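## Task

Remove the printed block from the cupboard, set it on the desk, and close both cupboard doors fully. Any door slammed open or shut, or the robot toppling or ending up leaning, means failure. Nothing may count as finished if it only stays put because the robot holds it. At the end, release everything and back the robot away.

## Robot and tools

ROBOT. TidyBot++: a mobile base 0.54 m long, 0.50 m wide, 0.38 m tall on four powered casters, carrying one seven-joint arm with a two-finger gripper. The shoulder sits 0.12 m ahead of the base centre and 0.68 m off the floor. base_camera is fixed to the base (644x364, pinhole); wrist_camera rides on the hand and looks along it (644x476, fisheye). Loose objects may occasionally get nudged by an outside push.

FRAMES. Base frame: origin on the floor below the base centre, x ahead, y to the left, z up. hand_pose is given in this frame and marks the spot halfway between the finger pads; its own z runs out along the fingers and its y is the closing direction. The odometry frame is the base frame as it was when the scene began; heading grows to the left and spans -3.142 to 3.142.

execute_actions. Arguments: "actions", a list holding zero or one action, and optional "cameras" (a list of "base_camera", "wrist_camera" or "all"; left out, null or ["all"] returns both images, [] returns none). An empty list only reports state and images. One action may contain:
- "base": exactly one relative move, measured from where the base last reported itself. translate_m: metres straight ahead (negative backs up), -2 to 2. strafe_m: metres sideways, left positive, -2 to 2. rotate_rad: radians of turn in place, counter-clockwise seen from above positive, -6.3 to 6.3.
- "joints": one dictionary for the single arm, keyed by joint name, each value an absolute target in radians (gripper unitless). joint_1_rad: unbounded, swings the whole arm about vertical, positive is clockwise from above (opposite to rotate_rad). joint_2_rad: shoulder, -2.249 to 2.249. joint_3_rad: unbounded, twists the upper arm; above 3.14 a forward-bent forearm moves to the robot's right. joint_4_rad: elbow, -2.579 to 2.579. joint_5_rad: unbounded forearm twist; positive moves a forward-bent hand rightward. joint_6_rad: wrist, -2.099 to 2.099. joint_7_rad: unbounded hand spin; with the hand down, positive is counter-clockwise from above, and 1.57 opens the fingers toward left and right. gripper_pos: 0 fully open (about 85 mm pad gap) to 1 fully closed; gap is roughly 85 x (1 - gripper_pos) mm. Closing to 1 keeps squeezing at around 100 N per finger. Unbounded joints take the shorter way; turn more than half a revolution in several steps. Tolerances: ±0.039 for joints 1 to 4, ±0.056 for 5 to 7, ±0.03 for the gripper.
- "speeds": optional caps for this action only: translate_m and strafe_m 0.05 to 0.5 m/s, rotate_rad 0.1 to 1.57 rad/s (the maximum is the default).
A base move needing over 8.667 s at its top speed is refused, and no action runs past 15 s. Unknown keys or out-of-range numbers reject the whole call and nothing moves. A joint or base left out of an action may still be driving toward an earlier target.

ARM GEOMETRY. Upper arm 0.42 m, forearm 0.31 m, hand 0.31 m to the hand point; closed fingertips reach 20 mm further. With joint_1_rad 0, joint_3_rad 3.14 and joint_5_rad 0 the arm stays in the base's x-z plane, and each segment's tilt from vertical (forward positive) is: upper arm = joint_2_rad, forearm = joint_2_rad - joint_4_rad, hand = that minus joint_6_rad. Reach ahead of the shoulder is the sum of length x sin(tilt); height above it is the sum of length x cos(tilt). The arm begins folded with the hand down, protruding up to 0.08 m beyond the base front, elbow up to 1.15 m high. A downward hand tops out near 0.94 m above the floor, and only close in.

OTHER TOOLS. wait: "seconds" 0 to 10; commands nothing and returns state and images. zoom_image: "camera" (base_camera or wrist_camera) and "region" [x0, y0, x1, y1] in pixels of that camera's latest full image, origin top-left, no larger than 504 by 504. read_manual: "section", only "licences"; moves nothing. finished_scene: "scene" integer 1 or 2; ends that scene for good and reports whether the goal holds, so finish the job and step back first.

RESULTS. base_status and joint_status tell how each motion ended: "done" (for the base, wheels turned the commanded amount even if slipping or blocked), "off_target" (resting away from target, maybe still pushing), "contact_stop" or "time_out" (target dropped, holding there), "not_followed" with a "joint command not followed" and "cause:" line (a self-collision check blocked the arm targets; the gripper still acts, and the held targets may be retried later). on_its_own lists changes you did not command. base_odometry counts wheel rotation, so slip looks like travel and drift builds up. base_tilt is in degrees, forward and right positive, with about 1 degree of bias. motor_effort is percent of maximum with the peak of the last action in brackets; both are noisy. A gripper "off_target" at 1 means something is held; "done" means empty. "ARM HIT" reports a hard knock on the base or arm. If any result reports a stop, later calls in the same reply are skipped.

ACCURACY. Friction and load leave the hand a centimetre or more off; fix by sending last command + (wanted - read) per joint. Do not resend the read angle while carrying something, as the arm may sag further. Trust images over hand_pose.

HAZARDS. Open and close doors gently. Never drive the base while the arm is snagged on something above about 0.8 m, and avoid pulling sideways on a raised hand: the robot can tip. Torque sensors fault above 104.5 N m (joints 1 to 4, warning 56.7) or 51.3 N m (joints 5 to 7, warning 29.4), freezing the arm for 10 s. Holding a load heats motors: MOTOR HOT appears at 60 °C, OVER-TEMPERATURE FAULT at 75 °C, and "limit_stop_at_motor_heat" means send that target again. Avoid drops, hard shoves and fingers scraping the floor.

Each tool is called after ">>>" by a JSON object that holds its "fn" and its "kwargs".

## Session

>>> {"fn": "execute_actions", "kwargs": {"actions": [{"joints":{"joint_6_rad":0.4}}]}}

Scene clock: 1.57 s.
base_odometry: x=+0.000 y=+0.000 heading=+0.000 (m, m, rad; odometry frame)
base_tilt: forward=-0.3 right=+0.4 (deg)
base_status: not commanded
joint_positions: joint_1_rad=-0.017 joint_2_rad=-0.335 joint_3_rad=+3.112 joint_4_rad=-2.542 joint_5_rad=+0.025 joint_6_rad=+0.380 joint_7_rad=+1.593 gripper_pos=+0.000
joint_status: all done
motor_effort: joint_1_rad=+1(0) joint_2_rad=-6(6) joint_3_rad=+1(1) joint_4_rad=+21(20) joint_5_rad=+0(0) joint_6_rad=+8(7) joint_7_rad=+1(1) (%)
hand_pose: x=+0.5337 y=+0.0240 z=+0.8134 quat_wxyz=(+0.001, +0.791, +0.042, +0.611) (m; base frame)
pictures: base_camera, wrist_camera
Images, in order (width x height): base_camera 644x364, wrist_camera 644x476.

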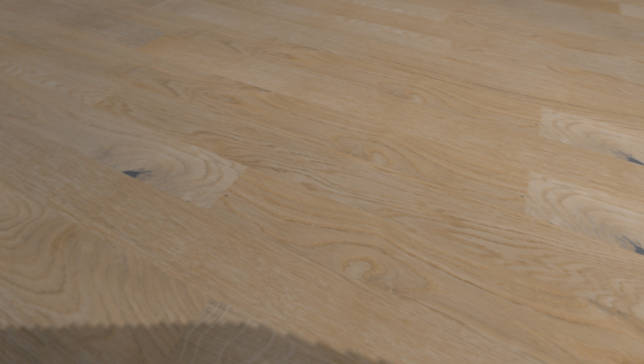

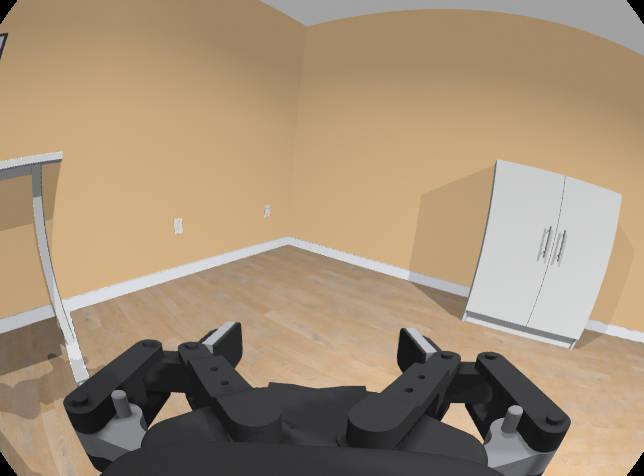

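>>> {"fn": "execute_actions", "kwargs": {"actions": [{"joints":{"joint_1_rad":0.01,"joint_3_rad":3.16,"joint_5_rad":-0.03,"joint_7_rad":1.55},"base":{"rotate_rad":-0.63}}]}}

Scene clock: 3.27 s.
base_odometry: x=+0.000 y=+0.000 heading=-0.629 (m, m, rad; odometry frame)
base_tilt: forward=-0.3 right=+0.4 (deg)
base_status: done
joint_positions: joint_1_rad=-0.007 joint_2_rad=-0.335 joint_3_rad=+3.152 joint_4_rad=-2.542 joint_5_rad=+0.013 joint_6_rad=+0.380 joint_7_rad=+1.571 gripper_pos=+0.000
joint_status: all done
motor_effort: joint_1_rad=+0(1) joint_2_rad=-5(6) joint_3_rad=+0(3) joint_4_rad=+21(20) joint_5_rad=+0(0) joint_6_rad=+8(8) joint_7_rad=+1(1) (%)
hand_pose: x=+0.5348 y=+0.0014 z=+0.8137 quat_wxyz=(+0.001, +0.792, +0.004, +0.611) (m; base frame)
pictures: base_camera, wrist_camera
Images, in order (width x height): base_camera 644x364, wrist_camera 644x476.

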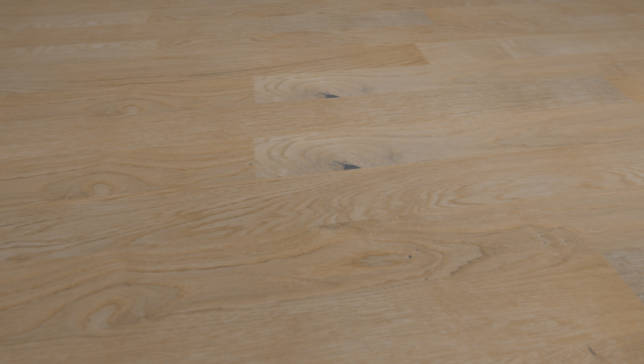

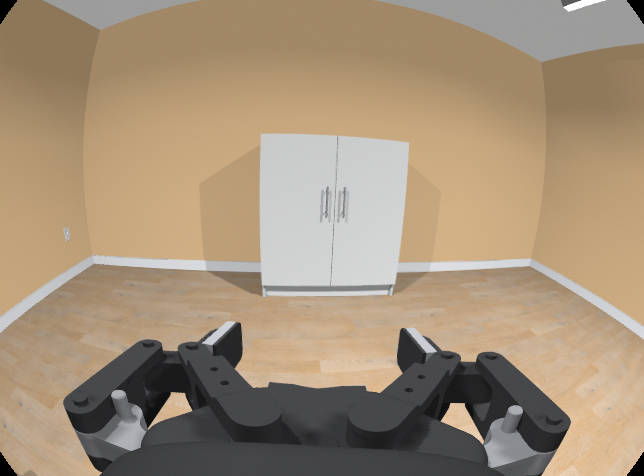

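>>> {"fn": "zoom_image", "kwargs": {"camera": "wrist_camera", "region": [220,110,440,320]}}

Region (220, 110, 440, 320) of wrist_camera's 644x476 image, scaled by 2.291; it fills the top 481 rows of this view, and the rest is white.

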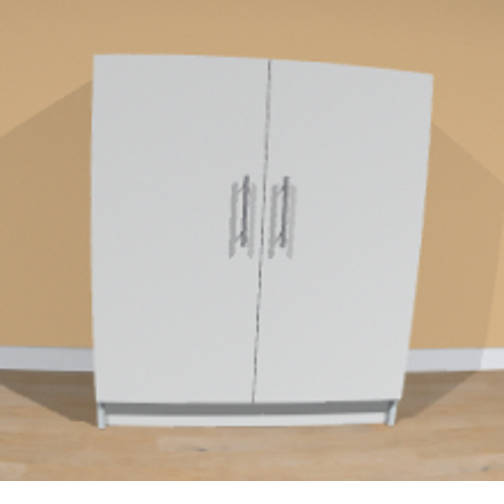

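>>> {"fn": "execute_actions", "kwargs": {"actions": [{"joints":{"joint_2_rad":0.9,"joint_4_rad":-1.66,"joint_6_rad":1.05,"joint_3_rad":3.13},"base":{"rotate_rad":0.11}}], "cameras": []}}

>>> {"fn": "execute_actions", "kwargs": {"actions": [{"base":{"strafe_m":-0.36}}], "cameras": []}}

>>> {"fn": "execute_actions", "kwargs": {"actions": [{"base":{"translate_m":0.85}}]}}

Scene clock: 5.97 s.
base_odometry: x=+0.000 y=+0.000 heading=-0.520 (m, m, rad; odometry frame)
base_tilt: forward=-0.3 right=+0.4 (deg)
base_status: done
joint_positions: joint_1_rad=-0.007 joint_2_rad=+0.898 joint_3_rad=+3.148 joint_4_rad=-1.684 joint_5_rad=+0.013 joint_6_rad=+1.007 joint_7_rad=+1.571 gripper_pos=+0.000
joint_status: all done
motor_effort: joint_1_rad=+0(1) joint_2_rad=-43(44) joint_3_rad=+0(2) joint_4_rad=+16(22) joint_5_rad=+0(0) joint_6_rad=+8(8) joint_7_rad=+1(1) (%)
hand_pose: x=+0.9263 y=+0.0077 z=+0.6763 quat_wxyz=(-0.001, +0.708, +0.010, +0.706) (m; base frame)
pictures: none
No camera images: the call's "cameras" was empty. Leave "cameras" out to get every camera's image.

Scene clock: 8.03 s.
base_odometry: x=-0.179 y=-0.312 heading=-0.521 (m, m, rad; odometry frame)
base_tilt: forward=-0.3 right=+0.4 (deg)
base_status: done
joint_positions: joint_1_rad=+0.009 joint_2_rad=+0.898 joint_3_rad=+3.138 joint_4_rad=-1.684 joint_5_rad=+0.011 joint_6_rad=+1.008 joint_7_rad=+1.571 gripper_pos=+0.000
joint_status: not commanded
motor_effort: joint_1_rad=+0(4) joint_2_rad=-43(43) joint_3_rad=-1(2) joint_4_rad=+16(16) joint_5_rad=+0(0) joint_6_rad=+8(8) joint_7_rad=+1(1) (%)
hand_pose: x=+0.9263 y=-0.0011 z=+0.6766 quat_wxyz=(+0.000, +0.708, +0.002, +0.706) (m; base frame)
pictures: none
No camera images: the call's "cameras" was empty. Leave "cameras" out to get every camera's image.

Scene clock: 11.10 s.
base_odometry: x=+0.558 y=-0.736 heading=-0.521 (m, m, rad; odometry frame)
base_tilt: forward=-0.3 right=+0.4 (deg)
base_status: done
joint_positions: joint_1_rad=+0.009 joint_2_rad=+0.898 joint_3_rad=+3.138 joint_4_rad=-1.677 joint_5_rad=+0.011 joint_6_rad=+1.010 joint_7_rad=+1.571 gripper_pos=+0.000
joint_status: not commanded
motor_effort: joint_1_rad=+0(3) joint_2_rad=-42(44) joint_3_rad=+0(2) joint_4_rad=+15(17) joint_5_rad=+0(0) joint_6_rad=+8(8) joint_7_rad=+1(1) (%)
hand_pose: x=+0.9280 y=-0.0011 z=+0.6803 quat_wxyz=(+0.000, +0.705, +0.002, +0.709) (m; base frame)
pictures: base_camera, wrist_camera
Images, in order (width x height): base_camera 644x364, wrist_camera 644x476.

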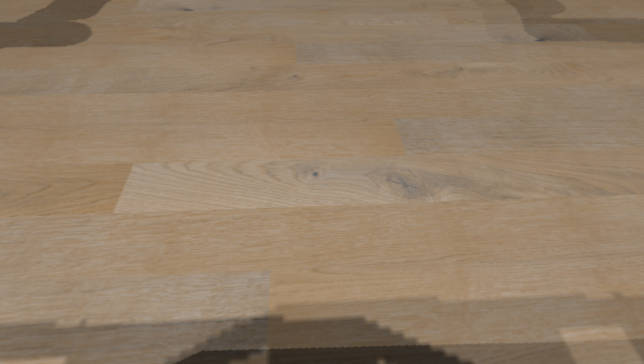

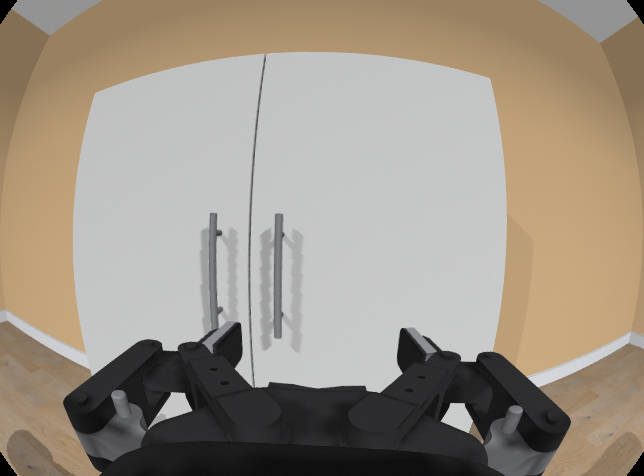

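>>> {"fn": "execute_actions", "kwargs": {"actions": [{"base":{"rotate_rad":0.052},"joints":{"gripper_pos":0.3}}], "cameras": []}}

>>> {"fn": "execute_actions", "kwargs": {"actions": [{"base":{"translate_m":0.2},"speeds":{"translate_m":0.3}}]}}

Scene clock: 11.93 s.
base_odometry: x=+0.558 y=-0.736 heading=-0.469 (m, m, rad; odometry frame)
base_tilt: forward=-0.3 right=+0.4 (deg)
base_status: done
joint_positions: joint_1_rad=+0.002 joint_2_rad=+0.898 joint_3_rad=+3.130 joint_4_rad=-1.677 joint_5_rad=+0.010 joint_6_rad=+1.010 joint_7_rad=+1.571 gripper_pos=+0.300
joint_status: all done
motor_effort: joint_1_rad=+1(5) joint_2_rad=-43(44) joint_3_rad=+0(2) joint_4_rad=+15(16) joint_5_rad=+0(1) joint_6_rad=+8(8) joint_7_rad=+1(1) (%)
hand_pose: x=+0.9279 y=+0.0086 z=+0.6805 quat_wxyz=(-0.006, +0.705, +0.004, +0.709) (m; base frame)
pictures: none
No camera images: the call's "cameras" was empty. Leave "cameras" out to get every camera's image.

Scene clock: 13.57 s.
base_odometry: x=+0.737 y=-0.826 heading=-0.468 (m, m, rad; odometry frame)
base_tilt: forward=-0.3 right=+0.4 (deg)
base_status: done
joint_positions: joint_1_rad=+0.002 joint_2_rad=+0.898 joint_3_rad=+3.130 joint_4_rad=-1.674 joint_5_rad=+0.010 joint_6_rad=+1.011 joint_7_rad=+1.571 gripper_pos=+0.300
joint_status: not commanded
motor_effort: joint_1_rad=+1(3) joint_2_rad=-42(44) joint_3_rad=-1(3) joint_4_rad=+16(17) joint_5_rad=+0(0) joint_6_rad=+8(8) joint_7_rad=+1(1) (%)
hand_pose: x=+0.9286 y=+0.0085 z=+0.6818 quat_wxyz=(-0.006, +0.704, +0.004, +0.710) (m; base frame)
pictures: base_camera, wrist_camera
Images, in order (width x height): base_camera 644x364, wrist_camera 644x476.

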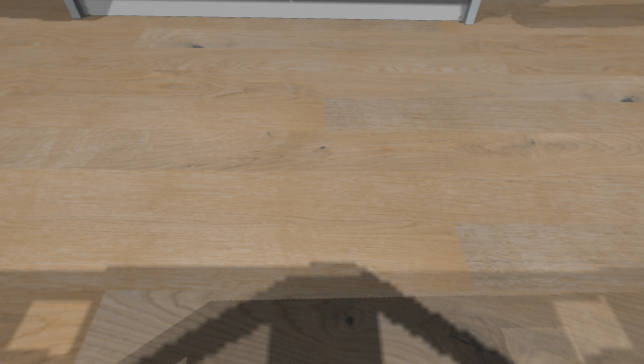

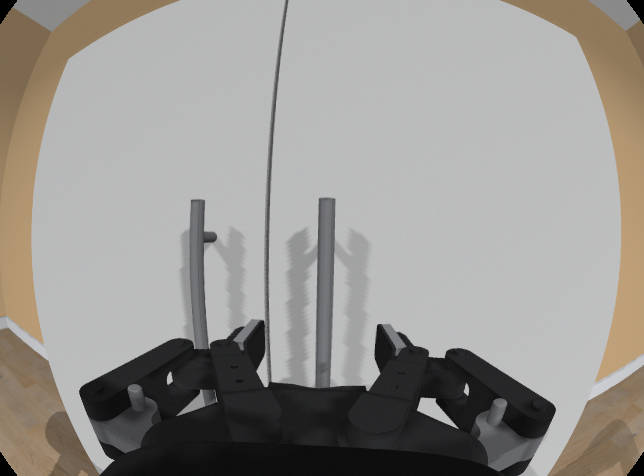

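>>> {"fn": "execute_actions", "kwargs": {"actions": [{"base":{"translate_m":0.057},"speeds":{"translate_m":0.1}}], "cameras": []}}

>>> {"fn": "execute_actions", "kwargs": {"actions": [{"joints":{"gripper_pos":1}}], "cameras": ["wrist_camera"]}}

>>> {"fn": "execute_actions", "kwargs": {"actions": [{"base":{"translate_m":-0.18},"joints":{"joint_1_rad":0.06},"speeds":{"translate_m":0.07}}], "cameras": ["wrist_camera"]}}

Scene clock: 14.87 s.
base_odometry: x=+0.788 y=-0.852 heading=-0.468 (m, m, rad; odometry frame)
base_tilt: forward=-0.3 right=+0.4 (deg)
base_status: done
joint_positions: joint_1_rad=+0.002 joint_2_rad=+0.898 joint_3_rad=+3.130 joint_4_rad=-1.674 joint_5_rad=+0.010 joint_6_rad=+1.011 joint_7_rad=+1.571 gripper_pos=+0.300
joint_status: not commanded
motor_effort: joint_1_rad=+0(4) joint_2_rad=-43(44) joint_3_rad=-1(3) joint_4_rad=+15(18) joint_5_rad=+0(1) joint_6_rad=+8(9) joint_7_rad=+1(1) (%)
hand_pose: x=+0.9288 y=+0.0085 z=+0.6821 quat_wxyz=(-0.006, +0.704, +0.004, +0.710) (m; base frame)
pictures: none
No camera images: the call's "cameras" was empty. Leave "cameras" out to get every camera's image.

Scene clock: 15.80 s.
base_odometry: x=+0.787 y=-0.852 heading=-0.468 (m, m, rad; odometry frame)
base_tilt: forward=-0.3 right=+0.4 (deg)
base_status: not commanded
joint_positions: joint_1_rad=+0.003 joint_2_rad=+0.898 joint_3_rad=+3.130 joint_4_rad=-1.674 joint_5_rad=+0.008 joint_6_rad=+1.011 joint_7_rad=+1.571 gripper_pos=+0.911
joint_status: gripper_pos off_target (ended at +0.911, target +1.000)
motor_effort: joint_1_rad=+2(3) joint_2_rad=-42(44) joint_3_rad=+0(2) joint_4_rad=+19(23) joint_5_rad=-1(2) joint_6_rad=+8(9) joint_7_rad=+1(0) (%)
hand_pose: x=+0.9287 y=+0.0071 z=+0.6820 quat_wxyz=(-0.006, +0.704, +0.002, +0.710) (m; base frame)
pictures: wrist_camera
Images, in order (width x height): wrist_camera 644x476.

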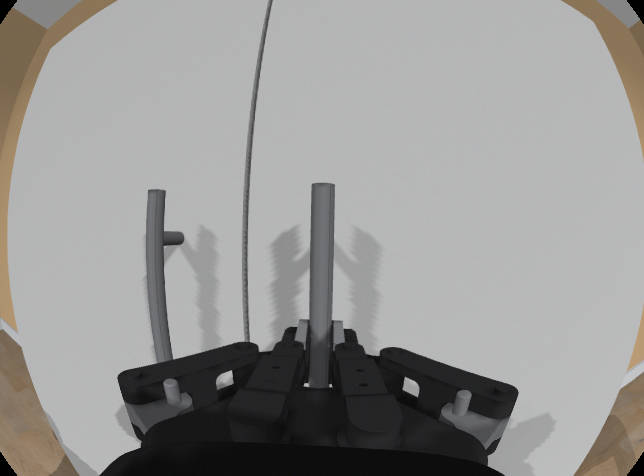

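Scene clock: 18.87 s.
base_odometry: x=+0.627 y=-0.771 heading=-0.467 (m, m, rad; odometry frame)
base_tilt: forward=-0.3 right=+0.4 (deg)
base_status: done
joint_positions: joint_1_rad=+0.065 joint_2_rad=+0.905 joint_3_rad=+3.133 joint_4_rad=-1.664 joint_5_rad=+0.003 joint_6_rad=+1.012 joint_7_rad=+1.571 gripper_pos=+0.914
joint_status: all done
motor_effort: joint_1_rad=-2(6) joint_2_rad=-44(47) joint_3_rad=-2(4) joint_4_rad=+15(18) joint_5_rad=+1(4) joint_6_rad=+9(11) joint_7_rad=+0(0) (%)
hand_pose: x=+0.9301 y=-0.0462 z=+0.6820 quat_wxyz=(+0.019, +0.702, -0.022, +0.712) (m; base frame)
pictures: wrist_camera
Images, in order (width x height): wrist_camera 644x476.

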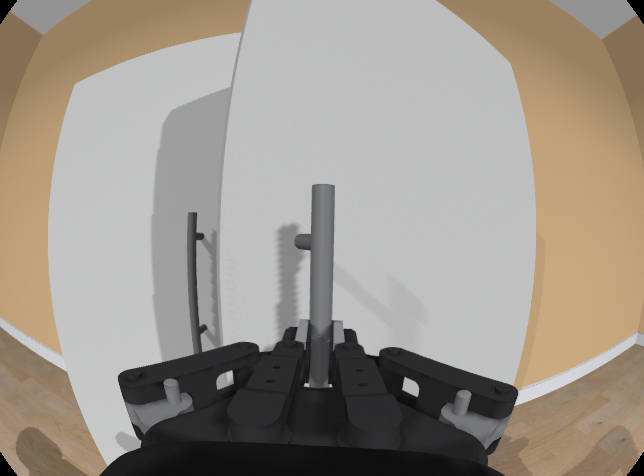

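>>> {"fn": "execute_actions", "kwargs": {"actions": [{"base":{"translate_m":-0.07},"joints":{"joint_1_rad":0.15},"speeds":{"translate_m":0.07}}], "cameras": []}}

>>> {"fn": "execute_actions", "kwargs": {"actions": [{"base":{"translate_m":-0.045},"joints":{"joint_1_rad":0.23},"speeds":{"translate_m":0.06}}], "cameras": ["wrist_camera"]}}

>>> {"fn": "execute_actions", "kwargs": {"actions": [{"joints":{"gripper_pos":0.7}}], "cameras": []}}

>>> {"fn": "execute_actions", "kwargs": {"actions": [{"base":{"translate_m":-0.14},"speeds":{"translate_m":0.15}}], "cameras": ["wrist_camera"]}}

>>> {"fn": "execute_actions", "kwargs": {"actions": [{"base":{"strafe_m":0.08},"joints":{"joint_1_rad":0.0,"gripper_pos":1}}]}}

Scene clock: 20.53 s.
base_odometry: x=+0.564 y=-0.739 heading=-0.466 (m, m, rad; odometry frame)
base_tilt: forward=-0.3 right=+0.4 (deg)
base_status: done
joint_positions: joint_1_rad=+0.136 joint_2_rad=+0.906 joint_3_rad=+3.128 joint_4_rad=-1.664 joint_5_rad=+0.003 joint_6_rad=+1.013 joint_7_rad=+1.571 gripper_pos=+0.916
joint_status: all done
motor_effort: joint_1_rad=+3(5) joint_2_rad=-43(48) joint_3_rad=+0(4) joint_4_rad=+15(20) joint_5_rad=-2(3) joint_6_rad=+9(11) joint_7_rad=+0(0) (%)
hand_pose: x=+0.9252 y=-0.1012 z=+0.6818 quat_wxyz=(+0.041, +0.700, -0.047, +0.711) (m; base frame)
pictures: none
No camera images: the call's "cameras" was empty. Leave "cameras" out to get every camera's image.

Scene clock: 21.77 s.
base_odometry: x=+0.524 y=-0.719 heading=-0.465 (m, m, rad; odometry frame)
base_tilt: forward=-0.3 right=+0.4 (deg)
base_status: done
joint_positions: joint_1_rad=+0.214 joint_2_rad=+0.906 joint_3_rad=+3.127 joint_4_rad=-1.666 joint_5_rad=+0.003 joint_6_rad=+1.015 joint_7_rad=+1.571 gripper_pos=+0.918
joint_status: all done
motor_effort: joint_1_rad=+3(7) joint_2_rad=-43(48) joint_3_rad=+0(3) joint_4_rad=+16(21) joint_5_rad=-2(4) joint_6_rad=+8(11) joint_7_rad=+0(1) (%)
hand_pose: x=+0.9144 y=-0.1631 z=+0.6818 quat_wxyz=(+0.069, +0.698, -0.074, +0.709) (m; base frame)
pictures: wrist_camera
Images, in order (width x height): wrist_camera 644x476.

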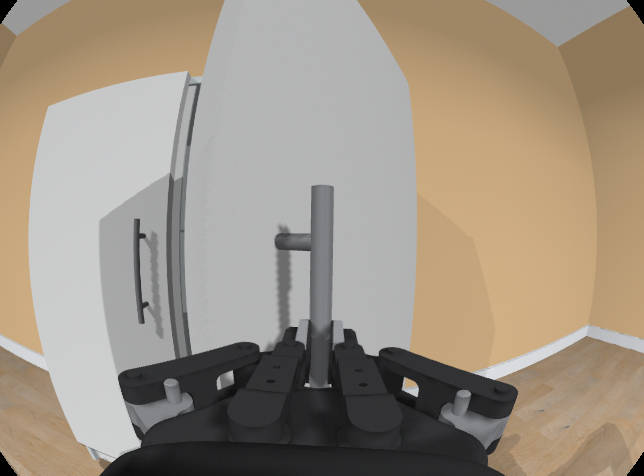

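Scene clock: 22.47 s.
base_odometry: x=+0.524 y=-0.719 heading=-0.465 (m, m, rad; odometry frame)
base_tilt: forward=-0.3 right=+0.4 (deg)
base_status: not commanded
joint_positions: joint_1_rad=+0.215 joint_2_rad=+0.906 joint_3_rad=+3.127 joint_4_rad=-1.666 joint_5_rad=+0.003 joint_6_rad=+1.015 joint_7_rad=+1.571 gripper_pos=+0.700
joint_status: all done
motor_effort: joint_1_rad=+1(3) joint_2_rad=-43(44) joint_3_rad=-1(3) joint_4_rad=+16(17) joint_5_rad=+0(2) joint_6_rad=+8(8) joint_7_rad=+1(0) (%)
hand_pose: x=+0.9143 y=-0.1637 z=+0.6818 quat_wxyz=(+0.069, +0.698, -0.075, +0.709) (m; base frame)
pictures: none
No camera images: the call's "cameras" was empty. Leave "cameras" out to get every camera's image.

Scene clock: 24.07 s.
base_odometry: x=+0.398 y=-0.656 heading=-0.465 (m, m, rad; odometry frame)
base_tilt: forward=-0.3 right=+0.4 (deg)
base_status: done
joint_positions: joint_1_rad=+0.215 joint_2_rad=+0.905 joint_3_rad=+3.127 joint_4_rad=-1.666 joint_5_rad=+0.003 joint_6_rad=+1.015 joint_7_rad=+1.571 gripper_pos=+0.700
joint_status: not commanded
motor_effort: joint_1_rad=+0(3) joint_2_rad=-44(46) joint_3_rad=-1(2) joint_4_rad=+16(16) joint_5_rad=+0(1) joint_6_rad=+8(9) joint_7_rad=+1(1) (%)
hand_pose: x=+0.9143 y=-0.1638 z=+0.6819 quat_wxyz=(+0.069, +0.698, -0.075, +0.709) (m; base frame)
pictures: wrist_camera
Images, in order (width x height): wrist_camera 644x476.

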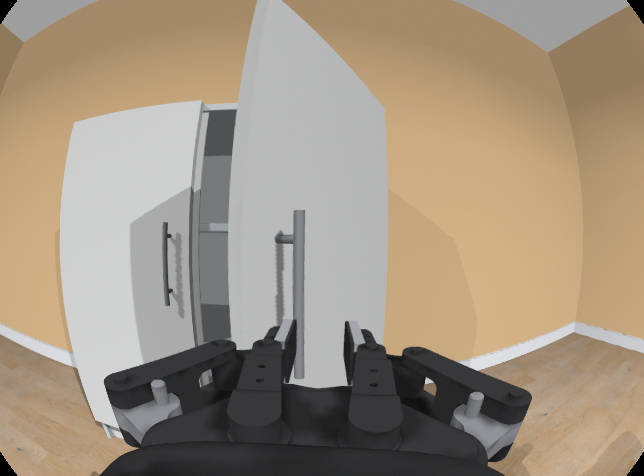

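Scene clock: 25.57 s.
base_odometry: x=+0.434 y=-0.584 heading=-0.465 (m, m, rad; odometry frame)
base_tilt: forward=-0.3 right=+0.4 (deg)
base_status: done
joint_positions: joint_1_rad=-0.007 joint_2_rad=+0.905 joint_3_rad=+3.123 joint_4_rad=-1.666 joint_5_rad=+0.003 joint_6_rad=+1.015 joint_7_rad=+1.571 gripper_pos=+0.999
joint_status: all done
motor_effort: joint_1_rad=+0(9) joint_2_rad=-42(44) joint_3_rad=-1(3) joint_4_rad=+16(16) joint_5_rad=+0(1) joint_6_rad=+8(8) joint_7_rad=+1(1) (%)
hand_pose: x=+0.9308 y=+0.0168 z=+0.6820 quat_wxyz=(-0.012, +0.702, +0.003, +0.712) (m; base frame)
pictures: base_camera, wrist_camera
Images, in order (width x height): base_camera 644x364, wrist_camera 644x476.

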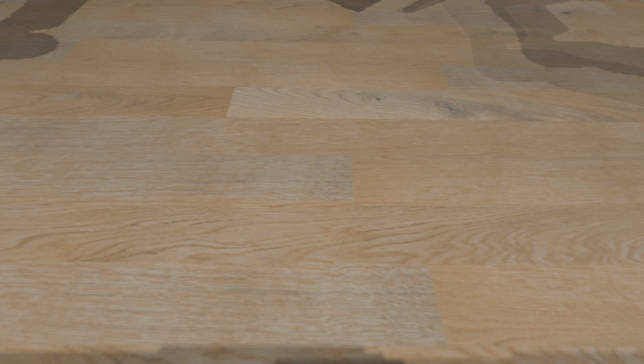

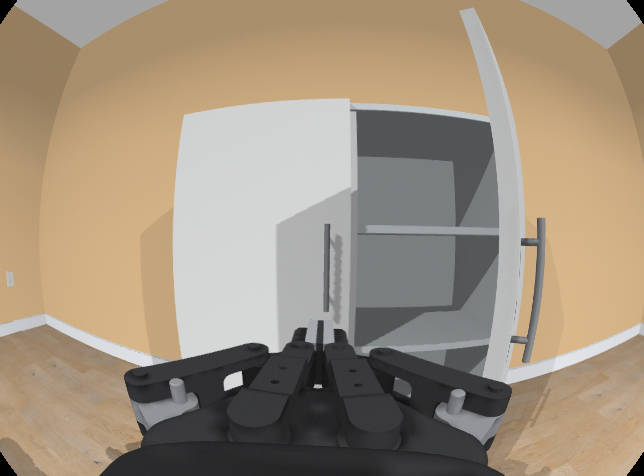

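>>> {"fn": "execute_actions", "kwargs": {"actions": [{"base":{"translate_m":0.33},"joints":{"joint_1_rad":0.08,"joint_3_rad":3.155},"speeds":{"translate_m":0.3}}]}}

>>> {"fn": "execute_actions", "kwargs": {"actions": [{"base":{"strafe_m":-0.3},"speeds":{"strafe_m":0.08}}]}}

Scene clock: 27.73 s.
base_odometry: x=+0.729 y=-0.732 heading=-0.464 (m, m, rad; odometry frame)
base_tilt: forward=-0.3 right=+0.4 (deg)
base_status: done
joint_positions: joint_1_rad=+0.070 joint_2_rad=+0.905 joint_3_rad=+3.147 joint_4_rad=-1.666 joint_5_rad=+0.003 joint_6_rad=+1.015 joint_7_rad=+1.571 gripper_pos=+0.999
joint_status: all done
motor_effort: joint_1_rad=+0(4) joint_2_rad=-43(45) joint_3_rad=+0(2) joint_4_rad=+15(17) joint_5_rad=+0(1) joint_6_rad=+8(9) joint_7_rad=+1(1) (%)
hand_pose: x=+0.9291 y=-0.0572 z=+0.6820 quat_wxyz=(+0.027, +0.701, -0.023, +0.712) (m; base frame)
pictures: base_camera, wrist_camera
Images, in order (width x height): base_camera 644x364, wrist_camera 644x476.

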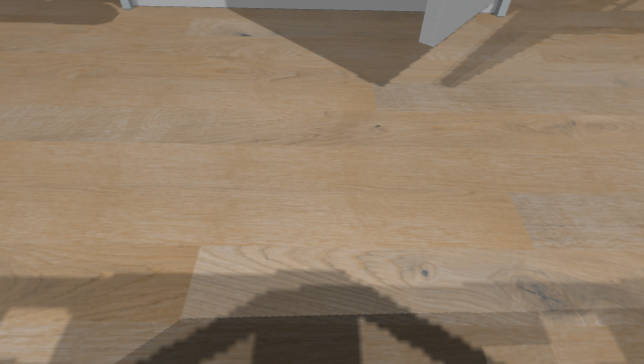

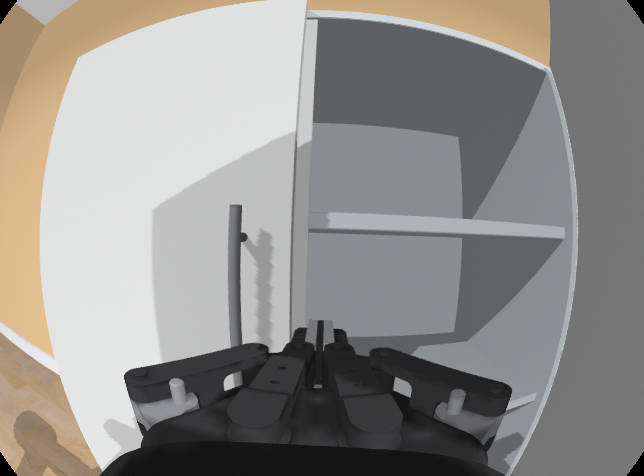

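Scene clock: 32.00 s.
base_odometry: x=+0.595 y=-1.000 heading=-0.464 (m, m, rad; odometry frame)
base_tilt: forward=-0.3 right=+0.4 (deg)
base_status: done
joint_positions: joint_1_rad=+0.052 joint_2_rad=+0.883 joint_3_rad=+3.137 joint_4_rad=-1.731 joint_5_rad=+0.003 joint_6_rad=+1.015 joint_7_rad=+1.571 gripper_pos=+0.999
joint_status: not commanded
motor_effort: joint_1_rad=+7(11) joint_2_rad=-36(44) joint_3_rad=+4(5) joint_4_rad=+29(33) joint_5_rad=+1(2) joint_6_rad=+8(8) joint_7_rad=+1(1) (%)
hand_pose: x=+0.9127 y=-0.0368 z=+0.6684 quat_wxyz=(+0.016, +0.717, -0.017, +0.697) (m; base frame)
pictures: base_camera, wrist_camera
Images, in order (width x height): base_camera 644x364, wrist_camera 644x476.

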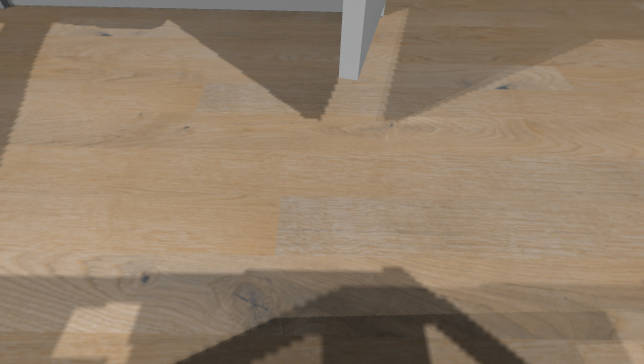

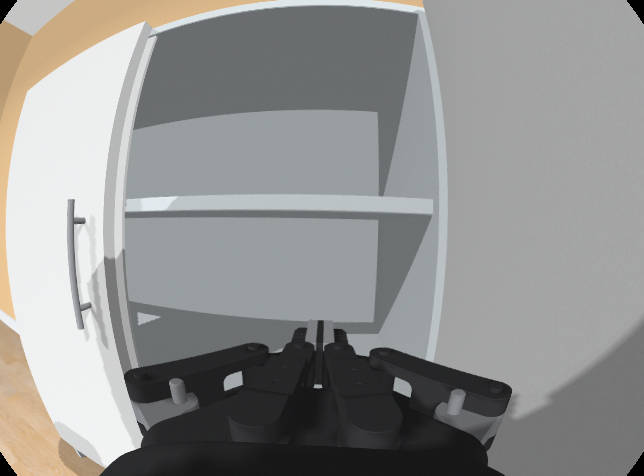

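>>> {"fn": "execute_actions", "kwargs": {"actions": [{"base":{"strafe_m":0.12},"speeds":{"strafe_m":0.15}}], "cameras": []}}

>>> {"fn": "execute_actions", "kwargs": {"actions": [{"joints":{"joint_1_rad":-0.02,"joint_2_rad":1.1,"joint_4_rad":-1.4,"joint_6_rad":0.3,"gripper_pos":0}}]}}

Scene clock: 33.50 s.
base_odometry: x=+0.649 y=-0.893 heading=-0.464 (m, m, rad; odometry frame)
base_tilt: forward=-0.3 right=+0.4 (deg)
base_status: done
joint_positions: joint_1_rad=+0.070 joint_2_rad=+0.897 joint_3_rad=+3.146 joint_4_rad=-1.676 joint_5_rad=+0.003 joint_6_rad=+1.015 joint_7_rad=+1.571 gripper_pos=+0.999
joint_status: not commanded
motor_effort: joint_1_rad=+0(7) joint_2_rad=-43(44) joint_3_rad=-1(3) joint_4_rad=+16(29) joint_5_rad=+0(2) joint_6_rad=+8(8) joint_7_rad=+1(1) (%)
hand_pose: x=+0.9265 y=-0.0570 z=+0.6840 quat_wxyz=(+0.027, +0.702, -0.023, +0.712) (m; base frame)
pictures: none
No camera images: the call's "cameras" was empty. Leave "cameras" out to get every camera's image.

Scene clock: 35.20 s.
base_odometry: x=+0.649 y=-0.893 heading=-0.464 (m, m, rad; odometry frame)
base_tilt: forward=-0.3 right=+0.4 (deg)
base_status: not commanded
joint_positions: joint_1_rad=-0.005 joint_2_rad=+1.104 joint_3_rad=+3.146 joint_4_rad=-1.420 joint_5_rad=+0.003 joint_6_rad=+0.329 joint_7_rad=+1.571 gripper_pos=+0.000
joint_status: all done
motor_effort: joint_1_rad=+0(3) joint_2_rad=-46(51) joint_3_rad=-1(1) joint_4_rad=+15(18) joint_5_rad=+0(0) joint_6_rad=+7(8) joint_7_rad=+1(1) (%)
hand_pose: x=+0.9293 y=+0.0026 z=+0.4330 quat_wxyz=(+0.002, +0.890, +0.003, +0.456) (m; base frame)
pictures: base_camera, wrist_camera
Images, in order (width x height): base_camera 644x364, wrist_camera 644x476.

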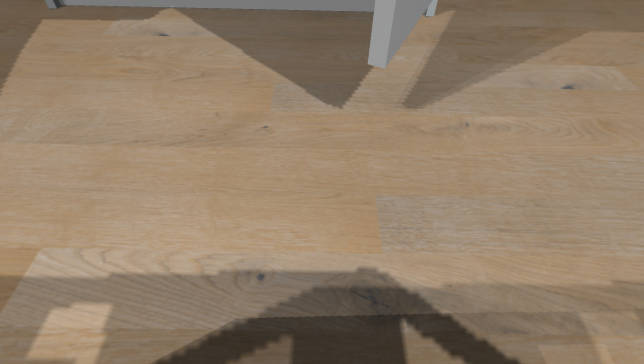

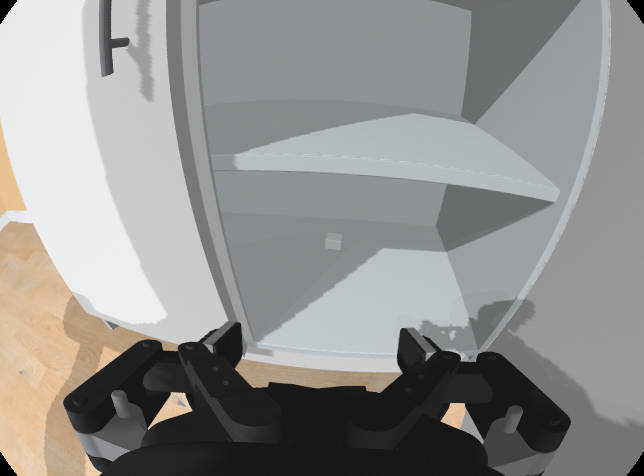

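>>> {"fn": "execute_actions", "kwargs": {"actions": [{"base":{"translate_m":-0.07},"joints":{"gripper_pos":1,"joint_6_rad":0.6},"speeds":{"translate_m":0.1}}]}}

>>> {"fn": "execute_actions", "kwargs": {"actions": [{"base":{"strafe_m":-0.22},"speeds":{"strafe_m":0.07}}]}}

Scene clock: 36.73 s.
base_odometry: x=+0.586 y=-0.862 heading=-0.464 (m, m, rad; odometry frame)
base_tilt: forward=-0.3 right=+0.4 (deg)
base_status: done
joint_positions: joint_1_rad=-0.005 joint_2_rad=+1.096 joint_3_rad=+3.146 joint_4_rad=-1.412 joint_5_rad=+0.003 joint_6_rad=+0.576 joint_7_rad=+1.571 gripper_pos=+0.999
joint_status: all done
motor_effort: joint_1_rad=+0(2) joint_2_rad=-47(50) joint_3_rad=-1(2) joint_4_rad=+16(17) joint_5_rad=+0(0) joint_6_rad=+8(7) joint_7_rad=+0(1) (%)
hand_pose: x=+0.9705 y=+0.0032 z=+0.5109 quat_wxyz=(+0.001, +0.823, +0.004, +0.569) (m; base frame)
pictures: base_camera, wrist_camera
Images, in order (width x height): base_camera 644x364, wrist_camera 644x476.

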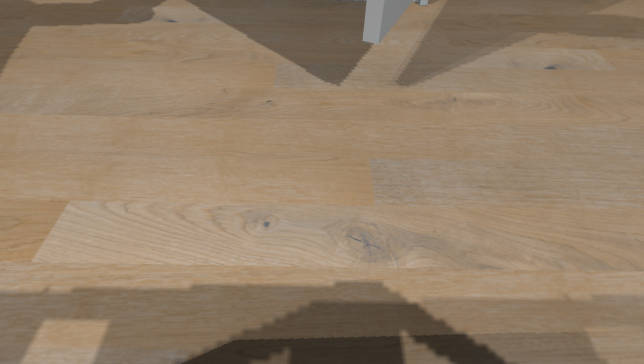

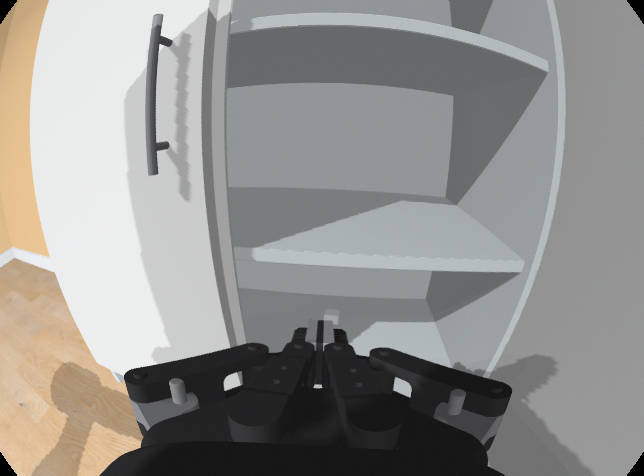

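Scene clock: 40.40 s.
base_odometry: x=+0.488 y=-1.058 heading=-0.464 (m, m, rad; odometry frame)
base_tilt: forward=-0.3 right=+0.4 (deg)
base_status: done
joint_positions: joint_1_rad=-0.079 joint_2_rad=+1.079 joint_3_rad=+3.121 joint_4_rad=-1.469 joint_5_rad=+0.002 joint_6_rad=+0.576 joint_7_rad=+1.571 gripper_pos=+0.999
joint_status: not commanded
motor_effort: joint_1_rad=+12(17) joint_2_rad=-41(50) joint_3_rad=+5(9) joint_4_rad=+30(33) joint_5_rad=+2(2) joint_6_rad=+8(8) joint_7_rad=+1(1) (%)
hand_pose: x=+0.9487 y=+0.0789 z=+0.4992 quat_wxyz=(-0.032, +0.833, +0.033, +0.552) (m; base frame)
pictures: base_camera, wrist_camera
Images, in order (width x height): base_camera 644x364, wrist_camera 644x476.

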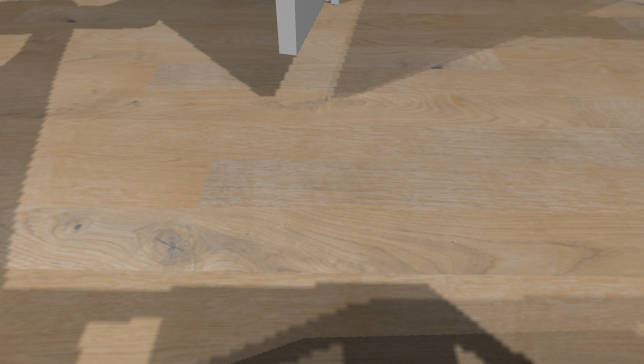

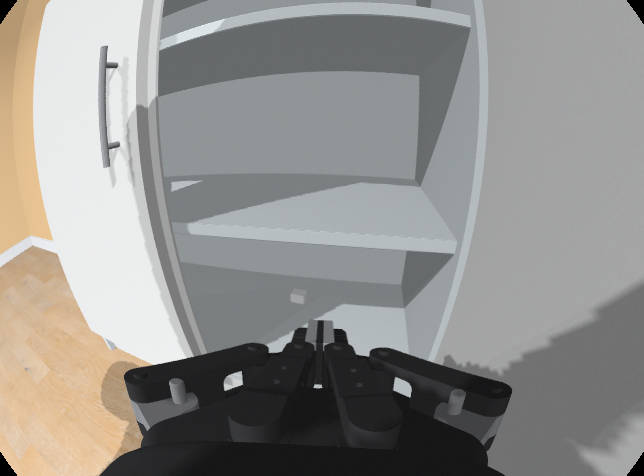

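>>> {"fn": "execute_actions", "kwargs": {"actions": [{"base":{"translate_m":-0.05},"speeds":{"translate_m":0.05}}]}}

Scene clock: 41.93 s.
base_odometry: x=+0.443 y=-1.036 heading=-0.464 (m, m, rad; odometry frame)
base_tilt: forward=-0.3 right=+0.4 (deg)
base_status: done
joint_positions: joint_1_rad=-0.033 joint_2_rad=+1.094 joint_3_rad=+3.145 joint_4_rad=-1.412 joint_5_rad=+0.002 joint_6_rad=+0.576 joint_7_rad=+1.571 gripper_pos=+0.999
joint_status: not commanded
motor_effort: joint_1_rad=+0(11) joint_2_rad=-47(49) joint_3_rad=-1(5) joint_4_rad=+16(27) joint_5_rad=+0(2) joint_6_rad=+8(8) joint_7_rad=+1(1) (%)
hand_pose: x=+0.9704 y=+0.0284 z=+0.5127 quat_wxyz=(-0.008, +0.822, +0.015, +0.570) (m; base frame)
pictures: base_camera, wrist_camera
Images, in order (width x height): base_camera 644x364, wrist_camera 644x476.

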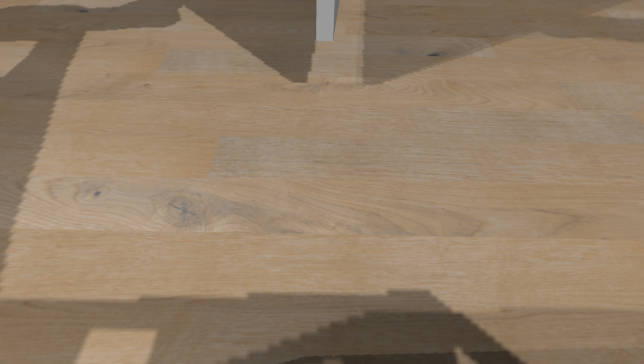

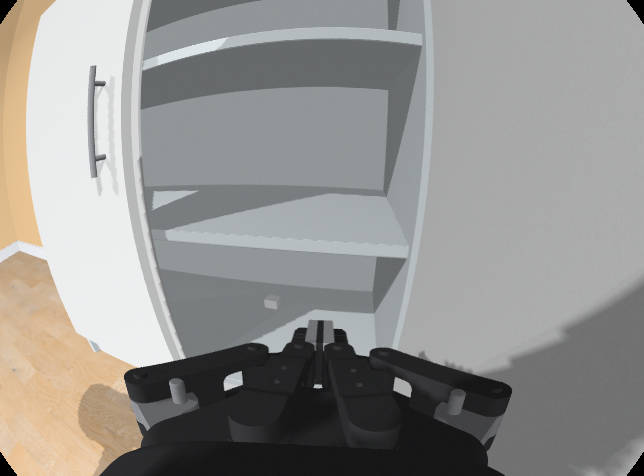

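>>> {"fn": "execute_actions", "kwargs": {"actions": [{"base":{"strafe_m":-0.1},"speeds":{"strafe_m":0.06}}]}}

Scene clock: 44.10 s.
base_odometry: x=+0.398 y=-1.126 heading=-0.464 (m, m, rad; odometry frame)
base_tilt: forward=-0.3 right=+0.4 (deg)
base_status: done
joint_positions: joint_1_rad=-0.030 joint_2_rad=+1.094 joint_3_rad=+3.145 joint_4_rad=-1.412 joint_5_rad=+0.002 joint_6_rad=+0.576 joint_7_rad=+1.571 gripper_pos=+0.999
joint_status: not commanded
motor_effort: joint_1_rad=+0(7) joint_2_rad=-48(48) joint_3_rad=-1(2) joint_4_rad=+16(16) joint_5_rad=+0(1) joint_6_rad=+8(8) joint_7_rad=+1(1) (%)
hand_pose: x=+0.9705 y=+0.0255 z=+0.5127 quat_wxyz=(-0.007, +0.822, +0.014, +0.570) (m; base frame)
pictures: base_camera, wrist_camera
Images, in order (width x height): base_camera 644x364, wrist_camera 644x476.

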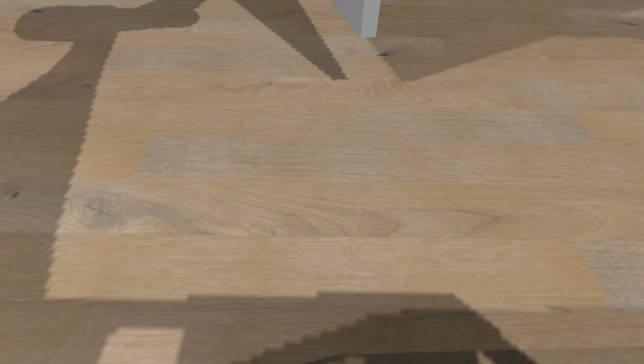

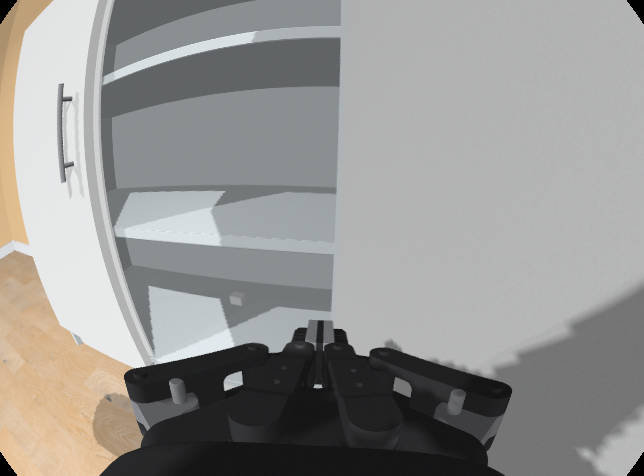

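>>> {"fn": "execute_actions", "kwargs": {"actions": [{"base":{"strafe_m":0.29},"speeds":{"strafe_m":0.3}}], "cameras": []}}

>>> {"fn": "execute_actions", "kwargs": {"actions": [{"base":{"translate_m":0.1},"joints":{"joint_1_rad":0.02,"joint_2_rad":2.06,"joint_4_rad":-0.17,"joint_6_rad":0.23,"gripper_pos":0}}]}}

Scene clock: 46.20 s.
base_odometry: x=+0.527 y=-0.866 heading=-0.464 (m, m, rad; odometry frame)
base_tilt: forward=-0.3 right=+0.4 (deg)
base_status: done
joint_positions: joint_1_rad=-0.024 joint_2_rad=+1.094 joint_3_rad=+3.148 joint_4_rad=-1.412 joint_5_rad=+0.002 joint_6_rad=+0.576 joint_7_rad=+1.571 gripper_pos=+0.999
joint_status: not commanded
motor_effort: joint_1_rad=+0(5) joint_2_rad=-47(48) joint_3_rad=-1(2) joint_4_rad=+16(17) joint_5_rad=+0(0) joint_6_rad=+8(8) joint_7_rad=+1(1) (%)
hand_pose: x=+0.9709 y=+0.0185 z=+0.5128 quat_wxyz=(-0.003, +0.822, +0.012, +0.570) (m; base frame)
pictures: none
No camera images: the call's "cameras" was empty. Leave "cameras" out to get every camera's image.

Scene clock: 48.73 s.
base_odometry: x=+0.617 y=-0.911 heading=-0.463 (m, m, rad; odometry frame)
base_tilt: forward=-0.3 right=+0.4 (deg)
base_status: done
joint_positions: joint_1_rad=-0.006 joint_2_rad=+2.052 joint_3_rad=+3.148 joint_4_rad=-0.194 joint_5_rad=+0.002 joint_6_rad=+0.271 joint_7_rad=+1.571 gripper_pos=+0.000
joint_status: all done
motor_effort: joint_1_rad=+0(2) joint_2_rad=-51(55) joint_3_rad=-1(1) joint_4_rad=+19(20) joint_5_rad=+0(0) joint_6_rad=+7(8) joint_7_rad=+1(1) (%)
hand_pose: x=+1.0237 y=+0.0068 z=+0.1684 quat_wxyz=(+0.000, +0.834, +0.007, +0.551) (m; base frame)
pictures: base_camera, wrist_camera
Images, in order (width x height): base_camera 644x364, wrist_camera 644x476.

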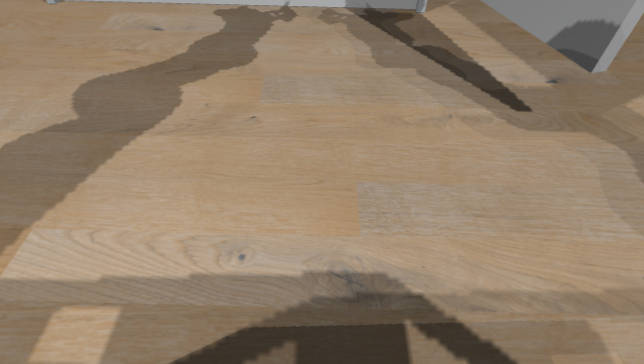

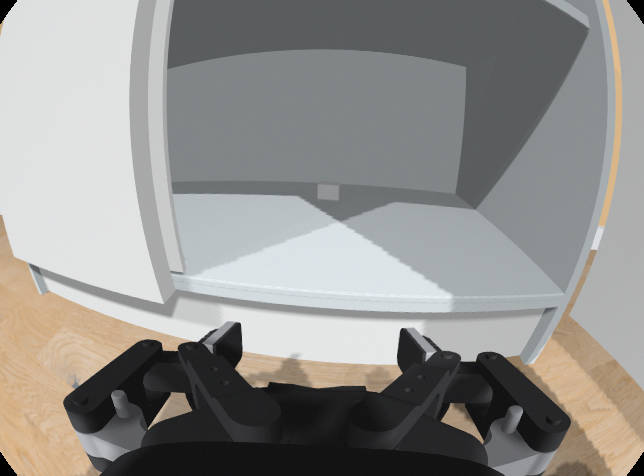

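>>> {"fn": "execute_actions", "kwargs": {"actions": [{"base":{"translate_m":0.3},"joints":{"joint_1_rad":0.04},"speeds":{"translate_m":0.2}}]}}

Scene clock: 51.03 s.
base_odometry: x=+0.886 y=-1.045 heading=-0.463 (m, m, rad; odometry frame)
base_tilt: forward=-0.3 right=+0.4 (deg)
base_status: done
joint_positions: joint_1_rad=+0.020 joint_2_rad=+2.057 joint_3_rad=+3.148 joint_4_rad=-0.189 joint_5_rad=+0.002 joint_6_rad=+0.271 joint_7_rad=+1.571 gripper_pos=+0.000
joint_status: all done
motor_effort: joint_1_rad=+0(2) joint_2_rad=-50(52) joint_3_rad=+0(0) joint_4_rad=+19(20) joint_5_rad=+0(0) joint_6_rad=+7(8) joint_7_rad=+1(1) (%)
hand_pose: x=+1.0222 y=-0.0167 z=+0.1659 quat_wxyz=(+0.008, +0.835, -0.004, +0.551) (m; base frame)
pictures: base_camera, wrist_camera
Images, in order (width x height): base_camera 644x364, wrist_camera 644x476.

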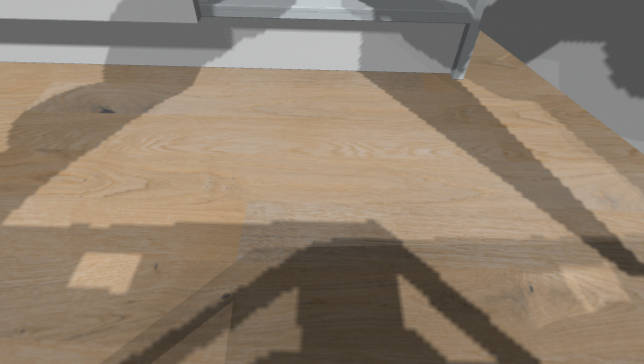

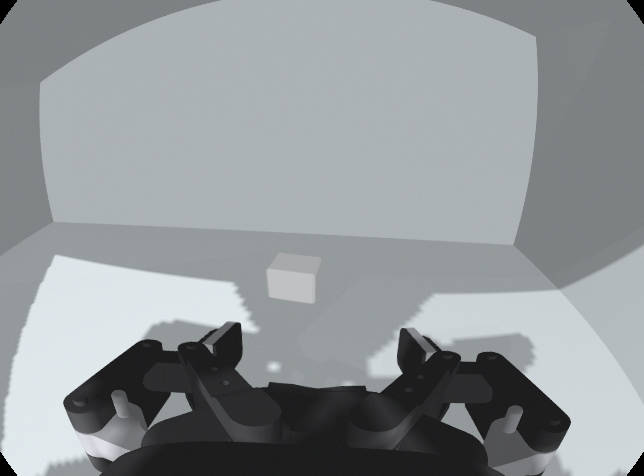

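>>> {"fn": "execute_actions", "kwargs": {"actions": [{"base":{"translate_m":0.06},"joints":{"joint_1_rad":-0.025},"speeds":{"translate_m":0.08}}], "cameras": ["wrist_camera"]}}

Scene clock: 52.40 s.
base_odometry: x=+0.940 y=-1.071 heading=-0.463 (m, m, rad; odometry frame)
base_tilt: forward=-0.3 right=+0.4 (deg)
base_status: done
joint_positions: joint_1_rad=-0.012 joint_2_rad=+2.058 joint_3_rad=+3.148 joint_4_rad=-0.189 joint_5_rad=+0.002 joint_6_rad=+0.271 joint_7_rad=+1.571 gripper_pos=+0.000
joint_status: all done
motor_effort: joint_1_rad=+0(4) joint_2_rad=-50(52) joint_3_rad=+0(0) joint_4_rad=+19(20) joint_5_rad=+0(0) joint_6_rad=+7(8) joint_7_rad=+1(1) (%)
hand_pose: x=+1.0218 y=+0.0119 z=+0.1651 quat_wxyz=(-0.001, +0.835, +0.009, +0.550) (m; base frame)
pictures: wrist_camera
Images, in order (width x height): wrist_camera 644x476.

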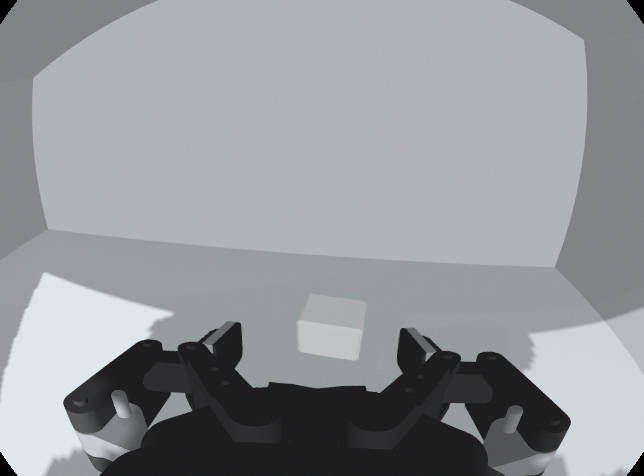

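>>> {"fn": "execute_actions", "kwargs": {"actions": [{"base":{"translate_m":0.032},"joints":{"joint_6_rad":0.195},"speeds":{"translate_m":0.06}}], "cameras": ["wrist_camera"]}}

Scene clock: 53.47 s.
base_odometry: x=+0.968 y=-1.086 heading=-0.462 (m, m, rad; odometry frame)
base_tilt: forward=-0.3 right=+0.4 (deg)
base_status: done
joint_positions: joint_1_rad=-0.012 joint_2_rad=+2.059 joint_3_rad=+3.148 joint_4_rad=-0.188 joint_5_rad=+0.002 joint_6_rad=+0.232 joint_7_rad=+1.571 gripper_pos=+0.000
joint_status: all done
motor_effort: joint_1_rad=+0(4) joint_2_rad=-49(53) joint_3_rad=+0(1) joint_4_rad=+20(21) joint_5_rad=+0(0) joint_6_rad=+7(8) joint_7_rad=+1(1) (%)
hand_pose: x=+1.0166 y=+0.0118 z=+0.1536 quat_wxyz=(-0.001, +0.845, +0.009, +0.534) (m; base frame)
pictures: wrist_camera
Images, in order (width x height): wrist_camera 644x476.

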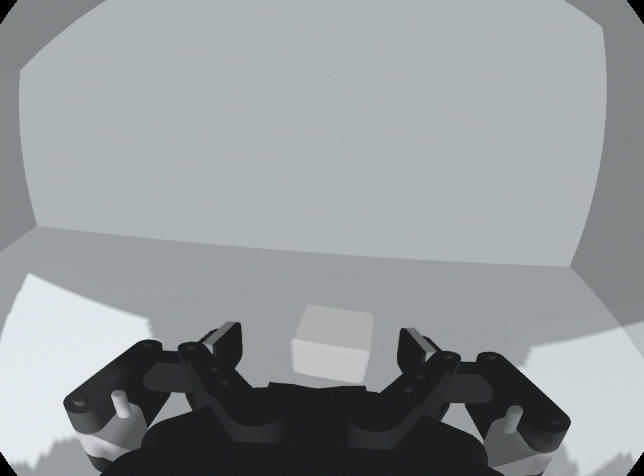

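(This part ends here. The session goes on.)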